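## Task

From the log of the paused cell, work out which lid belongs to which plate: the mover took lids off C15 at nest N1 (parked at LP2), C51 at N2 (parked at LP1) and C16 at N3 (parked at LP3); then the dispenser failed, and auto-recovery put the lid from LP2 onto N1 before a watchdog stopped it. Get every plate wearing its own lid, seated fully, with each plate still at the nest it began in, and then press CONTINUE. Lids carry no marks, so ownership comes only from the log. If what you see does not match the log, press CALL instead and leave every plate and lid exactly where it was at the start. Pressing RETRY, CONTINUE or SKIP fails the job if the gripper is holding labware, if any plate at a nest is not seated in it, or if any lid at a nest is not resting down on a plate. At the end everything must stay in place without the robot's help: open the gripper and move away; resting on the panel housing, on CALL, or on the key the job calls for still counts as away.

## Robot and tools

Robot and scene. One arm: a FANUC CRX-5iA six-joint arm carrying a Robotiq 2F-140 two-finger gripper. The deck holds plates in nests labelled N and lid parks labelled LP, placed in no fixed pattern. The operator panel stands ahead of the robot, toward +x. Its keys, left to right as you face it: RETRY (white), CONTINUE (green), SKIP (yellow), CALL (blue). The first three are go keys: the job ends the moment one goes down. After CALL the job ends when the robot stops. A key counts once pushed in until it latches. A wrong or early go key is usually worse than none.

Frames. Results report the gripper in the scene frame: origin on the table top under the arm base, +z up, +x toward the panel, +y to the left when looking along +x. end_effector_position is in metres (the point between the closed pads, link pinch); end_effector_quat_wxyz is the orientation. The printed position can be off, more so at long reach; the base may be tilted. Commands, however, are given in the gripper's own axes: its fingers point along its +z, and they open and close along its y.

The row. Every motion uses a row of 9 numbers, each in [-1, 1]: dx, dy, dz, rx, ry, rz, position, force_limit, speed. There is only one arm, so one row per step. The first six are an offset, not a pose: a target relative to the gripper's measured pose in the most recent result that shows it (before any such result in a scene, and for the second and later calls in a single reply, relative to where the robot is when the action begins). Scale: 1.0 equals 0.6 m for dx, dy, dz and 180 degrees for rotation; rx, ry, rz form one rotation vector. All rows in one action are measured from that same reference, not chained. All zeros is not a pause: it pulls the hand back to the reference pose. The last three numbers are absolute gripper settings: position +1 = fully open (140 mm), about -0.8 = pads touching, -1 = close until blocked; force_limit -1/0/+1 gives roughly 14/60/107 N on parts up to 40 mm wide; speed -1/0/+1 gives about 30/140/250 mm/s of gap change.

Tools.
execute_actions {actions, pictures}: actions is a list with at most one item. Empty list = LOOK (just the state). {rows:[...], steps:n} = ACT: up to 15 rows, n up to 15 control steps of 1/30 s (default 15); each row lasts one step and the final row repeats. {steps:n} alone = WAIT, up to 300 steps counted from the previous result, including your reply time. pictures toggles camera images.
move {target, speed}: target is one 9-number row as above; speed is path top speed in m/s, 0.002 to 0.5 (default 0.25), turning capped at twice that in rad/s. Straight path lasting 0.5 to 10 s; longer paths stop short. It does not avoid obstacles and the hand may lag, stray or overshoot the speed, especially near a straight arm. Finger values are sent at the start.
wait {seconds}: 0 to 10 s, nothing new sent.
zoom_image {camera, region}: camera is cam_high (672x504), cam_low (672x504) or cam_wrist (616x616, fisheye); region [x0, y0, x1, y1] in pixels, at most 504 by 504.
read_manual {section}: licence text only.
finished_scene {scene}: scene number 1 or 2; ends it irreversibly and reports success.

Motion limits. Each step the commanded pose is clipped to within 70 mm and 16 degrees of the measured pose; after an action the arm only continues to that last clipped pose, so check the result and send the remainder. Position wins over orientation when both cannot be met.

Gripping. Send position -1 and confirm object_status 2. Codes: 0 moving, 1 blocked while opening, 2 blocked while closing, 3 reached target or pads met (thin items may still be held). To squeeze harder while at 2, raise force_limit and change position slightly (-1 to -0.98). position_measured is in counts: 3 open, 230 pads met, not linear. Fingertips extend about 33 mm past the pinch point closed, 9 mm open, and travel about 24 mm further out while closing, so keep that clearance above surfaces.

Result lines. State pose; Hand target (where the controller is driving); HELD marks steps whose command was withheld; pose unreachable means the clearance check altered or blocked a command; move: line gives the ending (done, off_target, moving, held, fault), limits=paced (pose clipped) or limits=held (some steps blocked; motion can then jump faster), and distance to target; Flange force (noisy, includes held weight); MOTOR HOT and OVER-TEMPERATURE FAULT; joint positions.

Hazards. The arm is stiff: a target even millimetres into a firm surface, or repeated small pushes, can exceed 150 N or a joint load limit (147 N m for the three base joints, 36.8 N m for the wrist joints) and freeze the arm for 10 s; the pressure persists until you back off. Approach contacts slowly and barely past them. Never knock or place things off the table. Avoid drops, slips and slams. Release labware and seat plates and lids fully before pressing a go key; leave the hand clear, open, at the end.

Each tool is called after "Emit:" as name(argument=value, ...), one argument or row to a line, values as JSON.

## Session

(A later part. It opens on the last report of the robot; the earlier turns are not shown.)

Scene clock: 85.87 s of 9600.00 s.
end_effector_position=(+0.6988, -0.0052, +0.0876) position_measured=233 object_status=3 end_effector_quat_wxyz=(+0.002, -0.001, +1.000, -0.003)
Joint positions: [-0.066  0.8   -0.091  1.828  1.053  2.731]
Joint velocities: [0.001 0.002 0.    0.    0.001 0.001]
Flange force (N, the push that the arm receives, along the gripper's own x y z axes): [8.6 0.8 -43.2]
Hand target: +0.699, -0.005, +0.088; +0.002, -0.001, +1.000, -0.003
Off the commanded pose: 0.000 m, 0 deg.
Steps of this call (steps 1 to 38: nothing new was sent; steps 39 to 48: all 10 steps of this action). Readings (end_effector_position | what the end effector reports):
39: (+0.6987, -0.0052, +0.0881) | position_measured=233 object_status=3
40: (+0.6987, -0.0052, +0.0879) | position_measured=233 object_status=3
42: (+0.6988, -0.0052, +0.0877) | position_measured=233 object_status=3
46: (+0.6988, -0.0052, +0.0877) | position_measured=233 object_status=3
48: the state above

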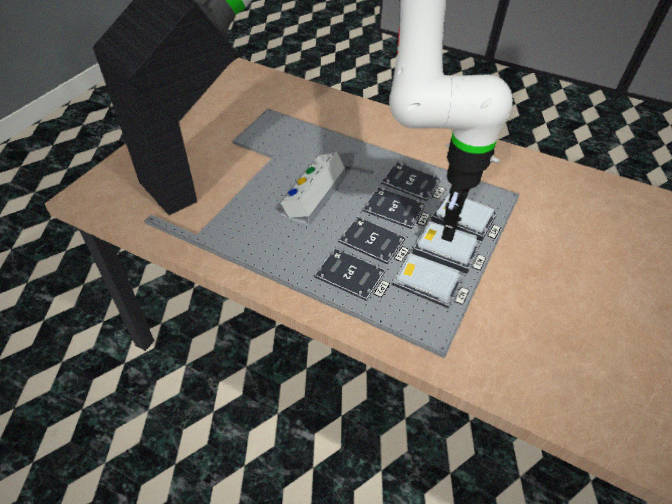

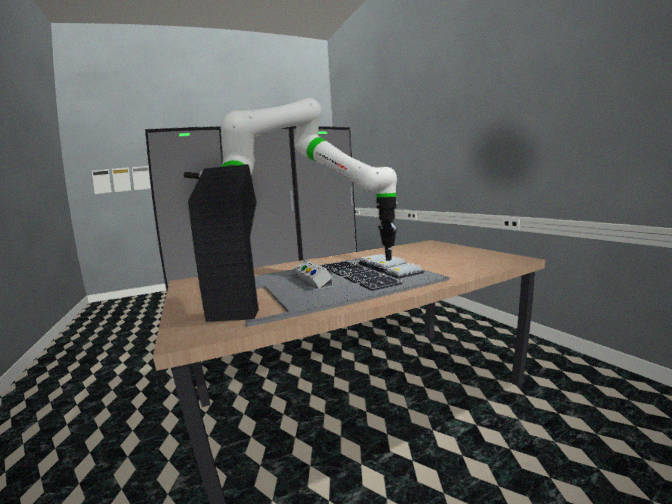

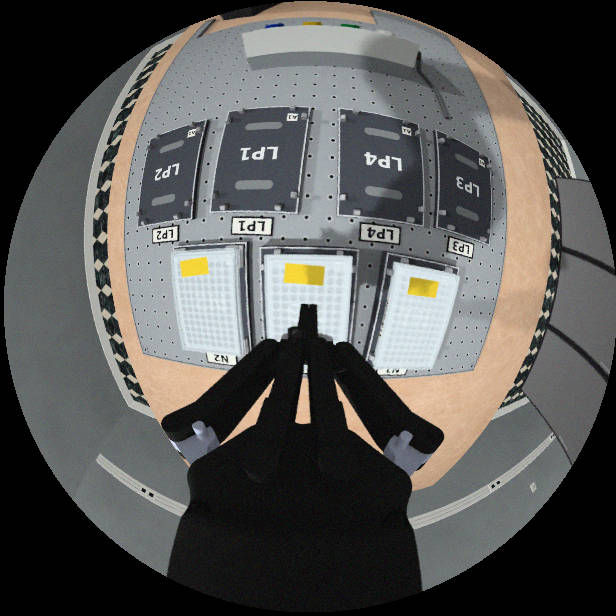

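Emit:
move(
  target=[0,0,-0.03,0,0,0,-1,0,0],
  speed=0.05,
)

Emit:
move(
  target=[-0.26,-0.05,0,0,0,0,-1,0,0],
)

Emit:
zoom_image(
  camera="cam_wrist",
  region=[170, 80, 490, 290],
)

Emit:
zoom_image(
  camera="cam_high",
  region=[410, 190, 500, 280],
)

Scene clock: 89.17 s of 9600.00 s.
end_effector_position=(+0.6987, -0.0052, +0.1056) position_measured=233 object_status=3 end_effector_quat_wxyz=(+0.002, -0.001, +1.000, -0.003)
Joint positions: [-0.093  0.781 -0.098  1.853  1.073  2.723]
Joint velocities: [ 0.    -0.    -0.    -0.001 -0.001 -0.   ]
Flange force (N, the push that the arm receives, along the gripper's own x y z axes): [3.1 -1.4 -4.2]
Hand target: +0.699, -0.005, +0.106; +0.002, -0.001, +1.000, -0.003
Off the commanded pose: 0.000 m, 0 deg.
move: done

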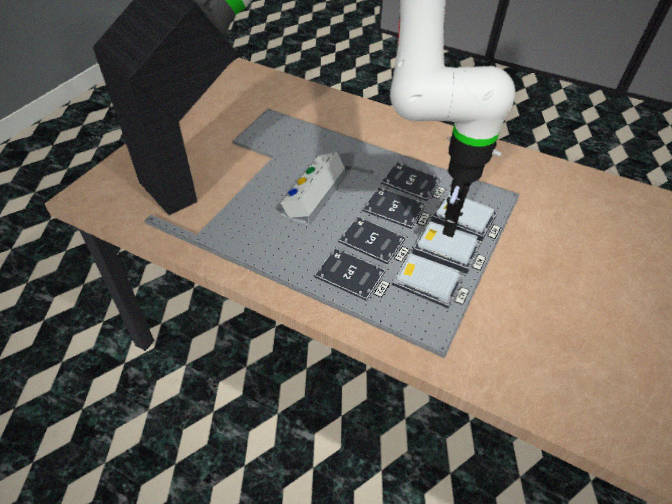

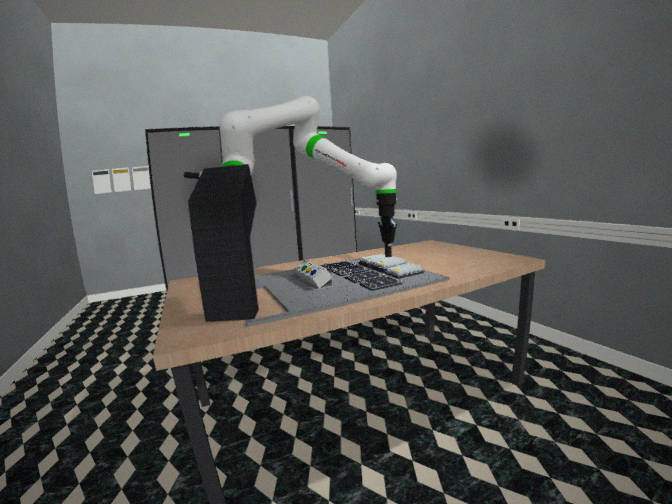

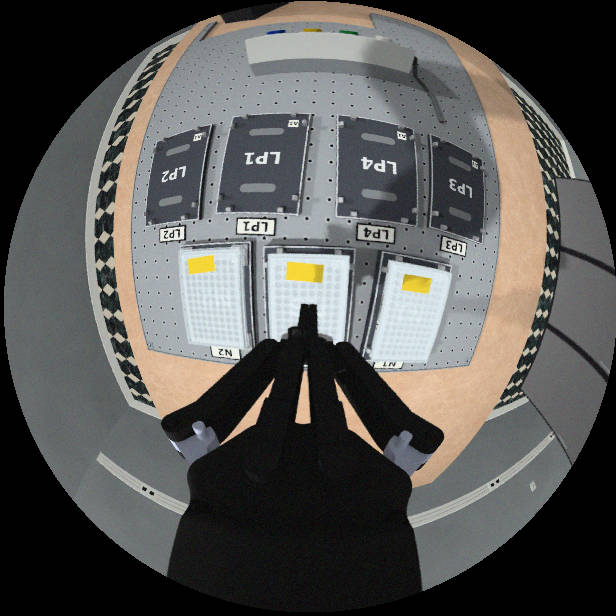

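Scene clock: 90.43 s of 9600.00 s.
end_effector_position=(+0.8551, -0.0342, +0.1062) position_measured=233 object_status=3 end_effector_quat_wxyz=(+0.003, -0.001, +1.000, -0.002)
Joint positions: [-0.126  1.175  0.701  2.035  1.248  2.321]
Joint velocities: [-0.     0.008  0.015  0.004  0.007 -0.008]
Flange force (N, the push that the arm receives, along the gripper's own x y z axes): no reading
Hand target: +0.855, -0.034, +0.106; +0.003, -0.001, +1.000, -0.002
Off the commanded pose: 0.001 m, 0 deg.
move: done

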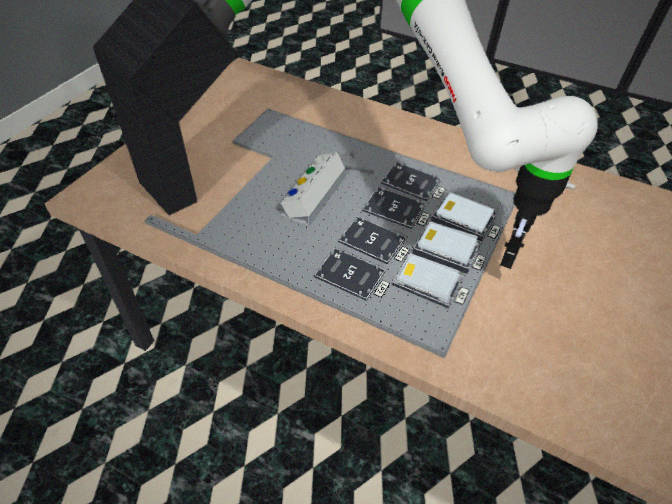

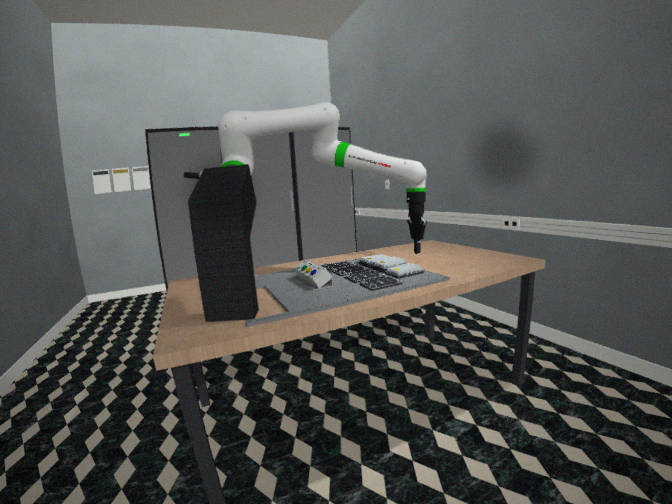

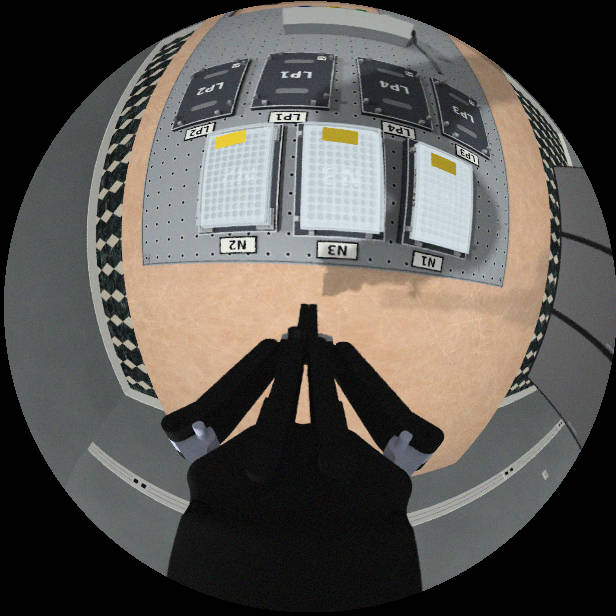

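Region (170, 80, 490, 290) of cam_wrist's 616x616 image, scaled by 1.575, with more detail than that image has; it fills the top 331 rows of this view, and the rest is white.

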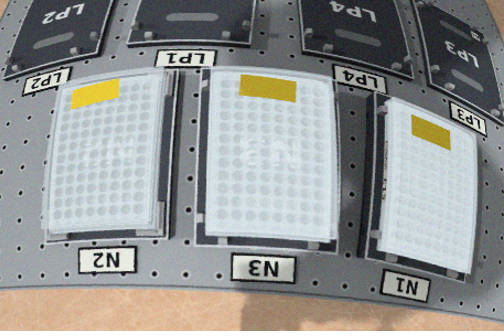

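Region (410, 190, 500, 280) of cam_high's 672x504 image, scaled by 5.600, with more detail than that image has.

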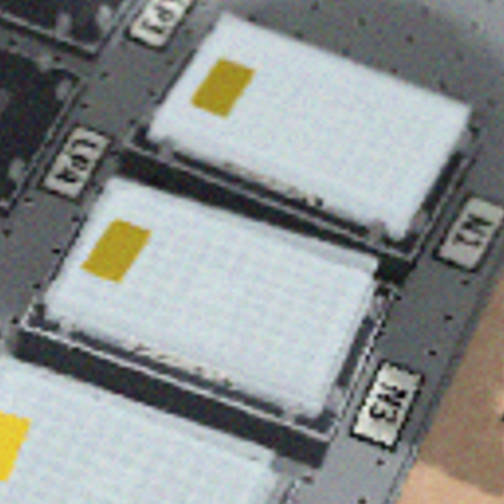

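Emit:
move(
  target=[0.275,0.0458,0,0,0,-0.0085,0.4,-0.7,0],
  speed=0.2,
)

Emit:
move(
  target=[0,0,0.047,0,0,0,0.4,-0.7,0],
  speed=0.04,
)

Emit:
move(
  target=[0,0,0,0,0,0,-1,-0.7,-0.8],
)

Emit:
move(
  target=[-0.0025,0,-0.001,0,0,0,-1,-0.7,-0.8],
  speed=0.004,
)

Emit:
move(
  target=[0,0,0,0,0,0,0.4,-0.7,-0.8],
)

Emit:
zoom_image(
  camera="cam_high",
  region=[410, 190, 500, 280],
)

Emit:
zoom_image(
  camera="cam_wrist",
  region=[235, 245, 385, 395],
)

Scene clock: 96.60 s of 9600.00 s.
end_effector_position=(+0.6897, -0.0077, +0.1056) position_measured=78 object_status=3 end_effector_quat_wxyz=(+0.002, -0.014, +1.000, -0.003)
Joint positions: [-0.094  0.772 -0.129  1.842  1.068  2.773]
Joint velocities: [-0.    -0.001 -0.001 -0.003 -0.001  0.002]
Flange force (N, the push that the arm receives, along the gripper's own x y z axes): [0.7 -2.8 -3.3]
Hand target: +0.690, -0.008, +0.106; +0.002, -0.014, +1.000, -0.003
Off the commanded pose: 0.001 m, 0 deg.
After step 90, 1.87 s passed at rest.
move: done

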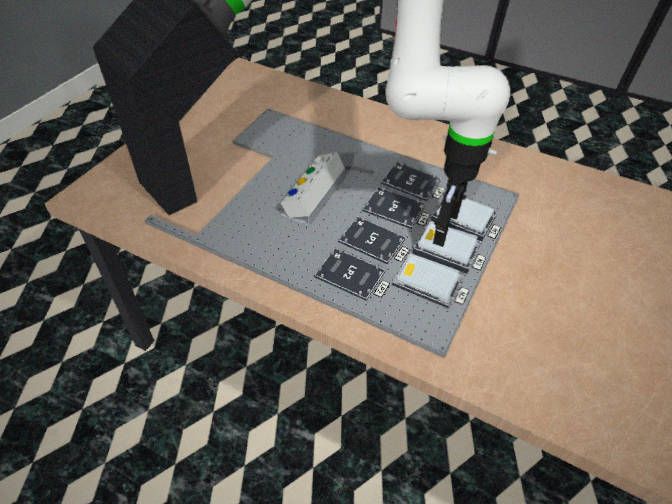

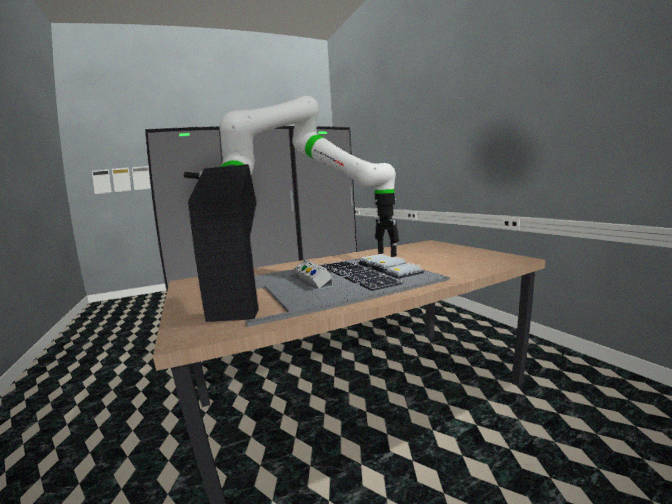

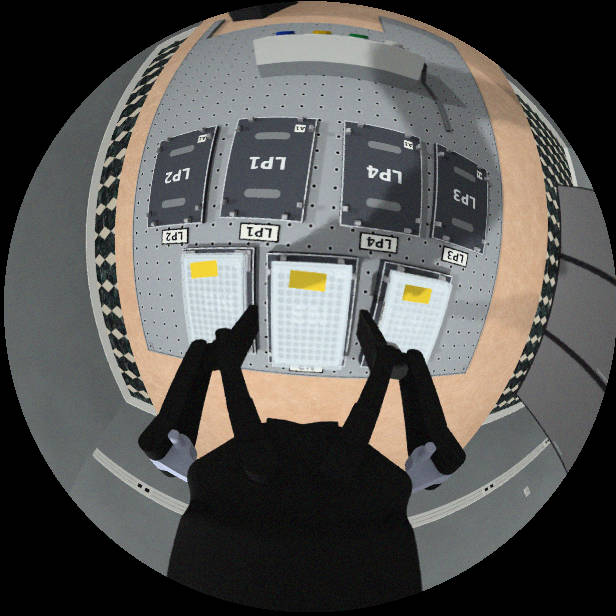

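Scene clock: 97.57 s of 9600.00 s.
end_effector_position=(+0.6898, -0.0078, +0.0774) position_measured=78 object_status=3 end_effector_quat_wxyz=(+0.002, -0.014, +1.000, -0.003)
Joint positions: [-0.05   0.803 -0.116  1.801  1.037  2.786]
Joint velocities: [ 0.001 -0.     0.     0.     0.    -0.001]
Flange force (N, the push that the arm receives, along the gripper's own x y z axes): [1.7 -1.2 -3.4]
Hand target: +0.690, -0.008, +0.077; +0.002, -0.014, +1.000, -0.003
Off the commanded pose: 0.000 m, 0 deg.
move: done

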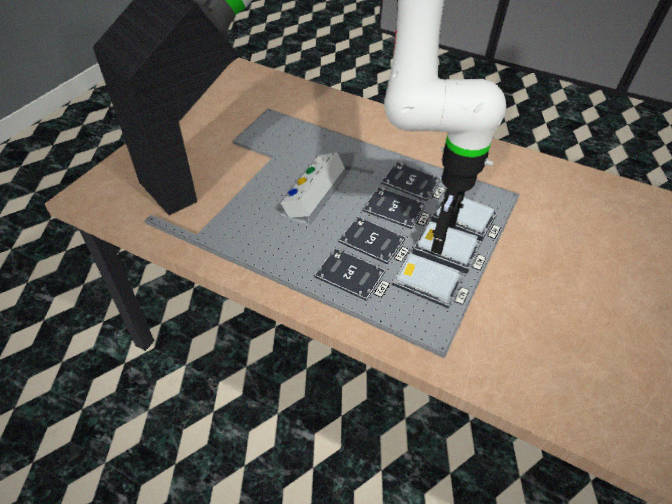

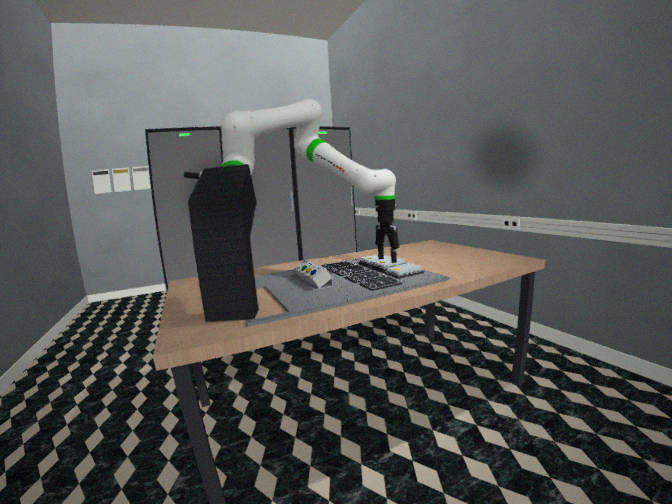

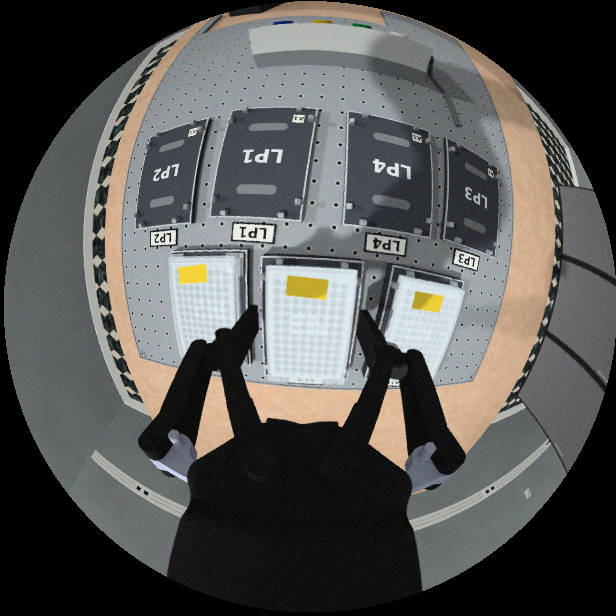

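Scene clock: 98.07 s of 9600.00 s.
end_effector_position=(+0.6898, -0.0078, +0.0774) position_measured=102 object_status=0 end_effector_quat_wxyz=(+0.002, -0.014, +1.000, -0.003)
Joint positions: [-0.05   0.803 -0.116  1.801  1.037  2.786]
Joint velocities: [ 0.    -0.001 -0.     0.001 -0.    -0.   ]
Flange force (N, the push that the arm receives, along the gripper's own x y z axes): [4.8 0.2 -11.3]
Hand target: +0.690, -0.008, +0.077; +0.002, -0.014, +1.000, -0.003
Off the commanded pose: 0.000 m, 0 deg.
move: done

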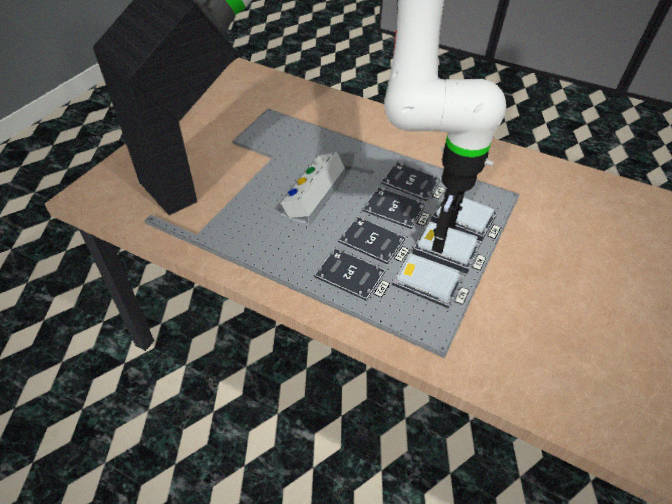

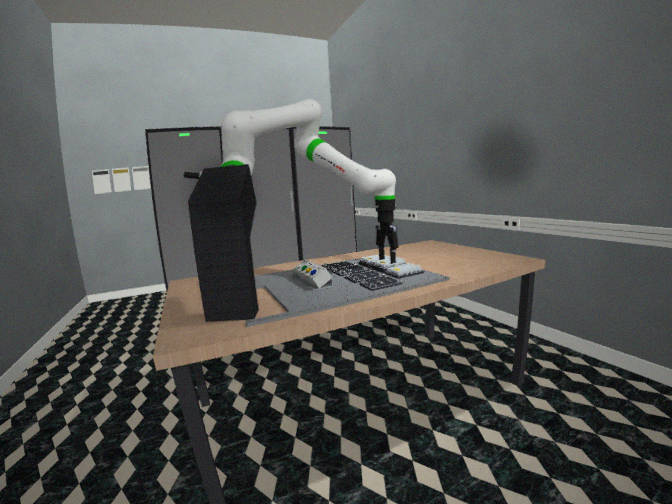

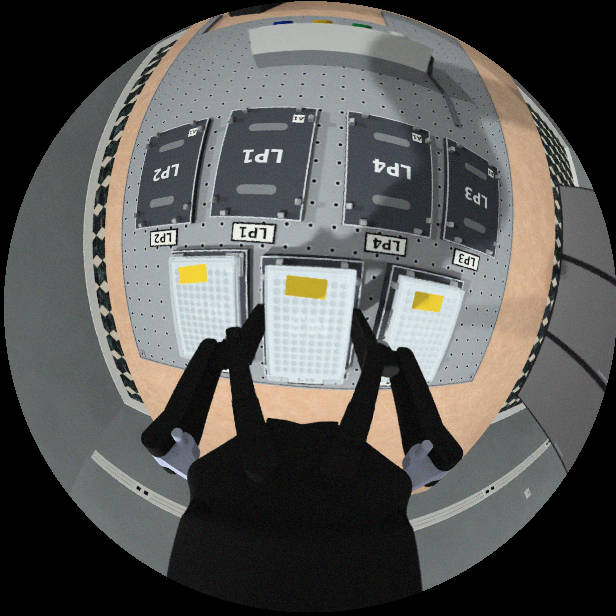

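Scene clock: 98.77 s of 9600.00 s.
end_effector_position=(+0.6913, -0.0077, +0.0780) position_measured=102 object_status=2 end_effector_quat_wxyz=(+0.002, -0.014, +1.000, -0.003)
Joint positions: [-0.051  0.804 -0.111  1.804  1.039  2.782]
Joint velocities: [-0.    -0.     0.    -0.     0.     0.001]
Flange force (N, the push that the arm receives, along the gripper's own x y z axes): [1.5 -1.4 -3.3]
Hand target: +0.691, -0.008, +0.078; +0.002, -0.014, +1.000, -0.003
Off the commanded pose: 0.000 m, 0 deg.
move: done

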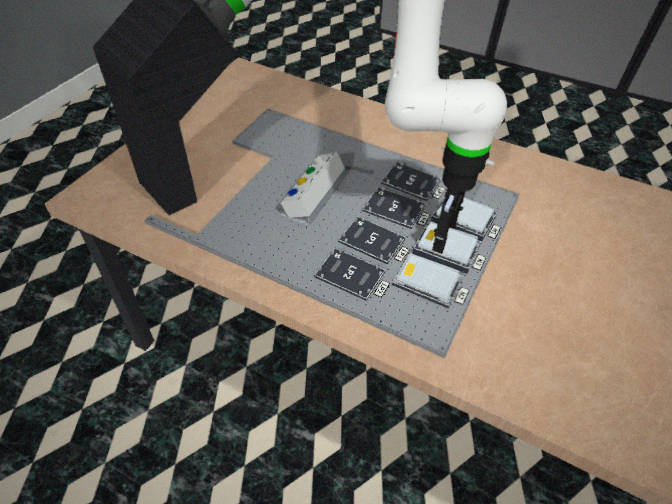

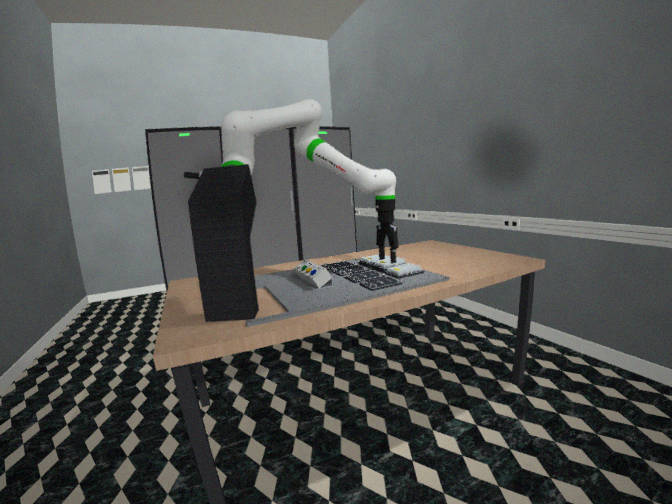

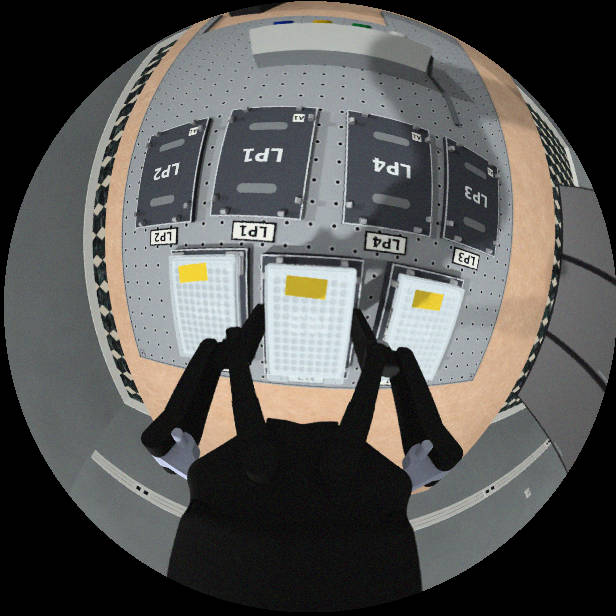

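Scene clock: 99.30 s of 9600.00 s.
end_effector_position=(+0.6913, -0.0077, +0.0780) position_measured=78 object_status=3 end_effector_quat_wxyz=(+0.002, -0.014, +1.000, -0.003)
Joint positions: [-0.051  0.804 -0.111  1.804  1.039  2.782]
Joint velocities: [-0.    -0.001 -0.    -0.001 -0.001 -0.001]
Flange force (N, the push that the arm receives, along the gripper's own x y z axes): [2.2 -1.0 -4.2]
Hand target: +0.691, -0.008, +0.078; +0.002, -0.014, +1.000, -0.003
Off the commanded pose: 0.000 m, 0 deg.
move: done

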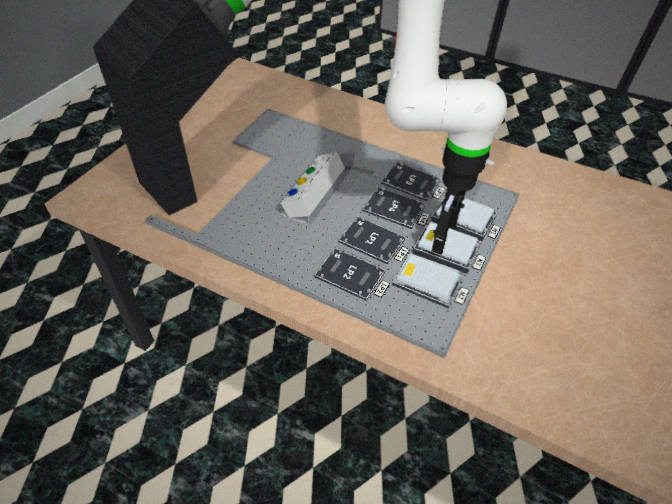

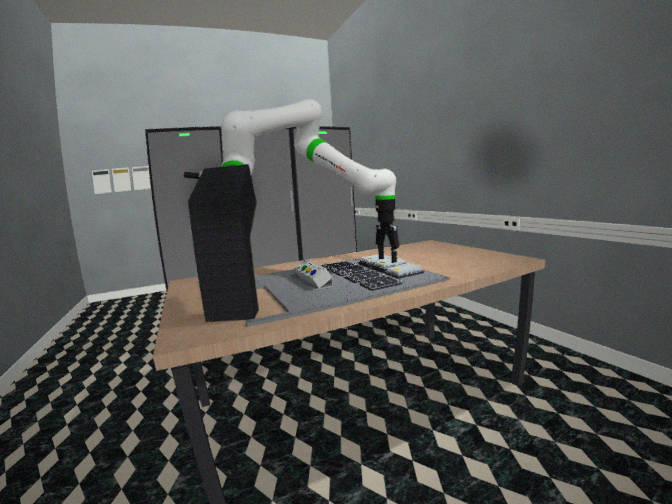

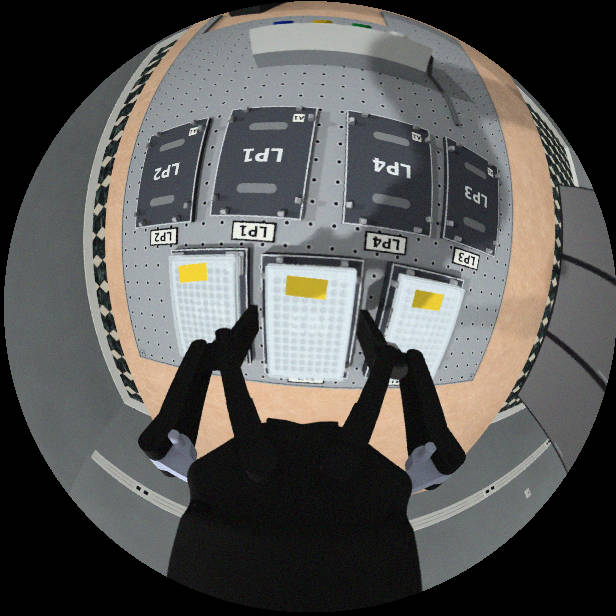

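Region (410, 190, 500, 280) of cam_high's 672x504 image, scaled by 5.600, with more detail than that image has.

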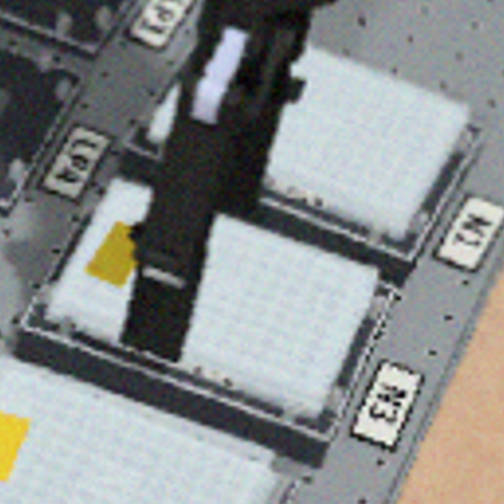

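Region (235, 245, 385, 395) of cam_wrist's 616x616 image, scaled by 3.360, with more detail than that image has.

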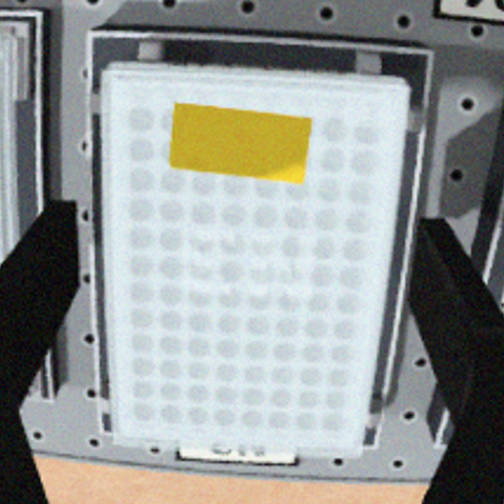

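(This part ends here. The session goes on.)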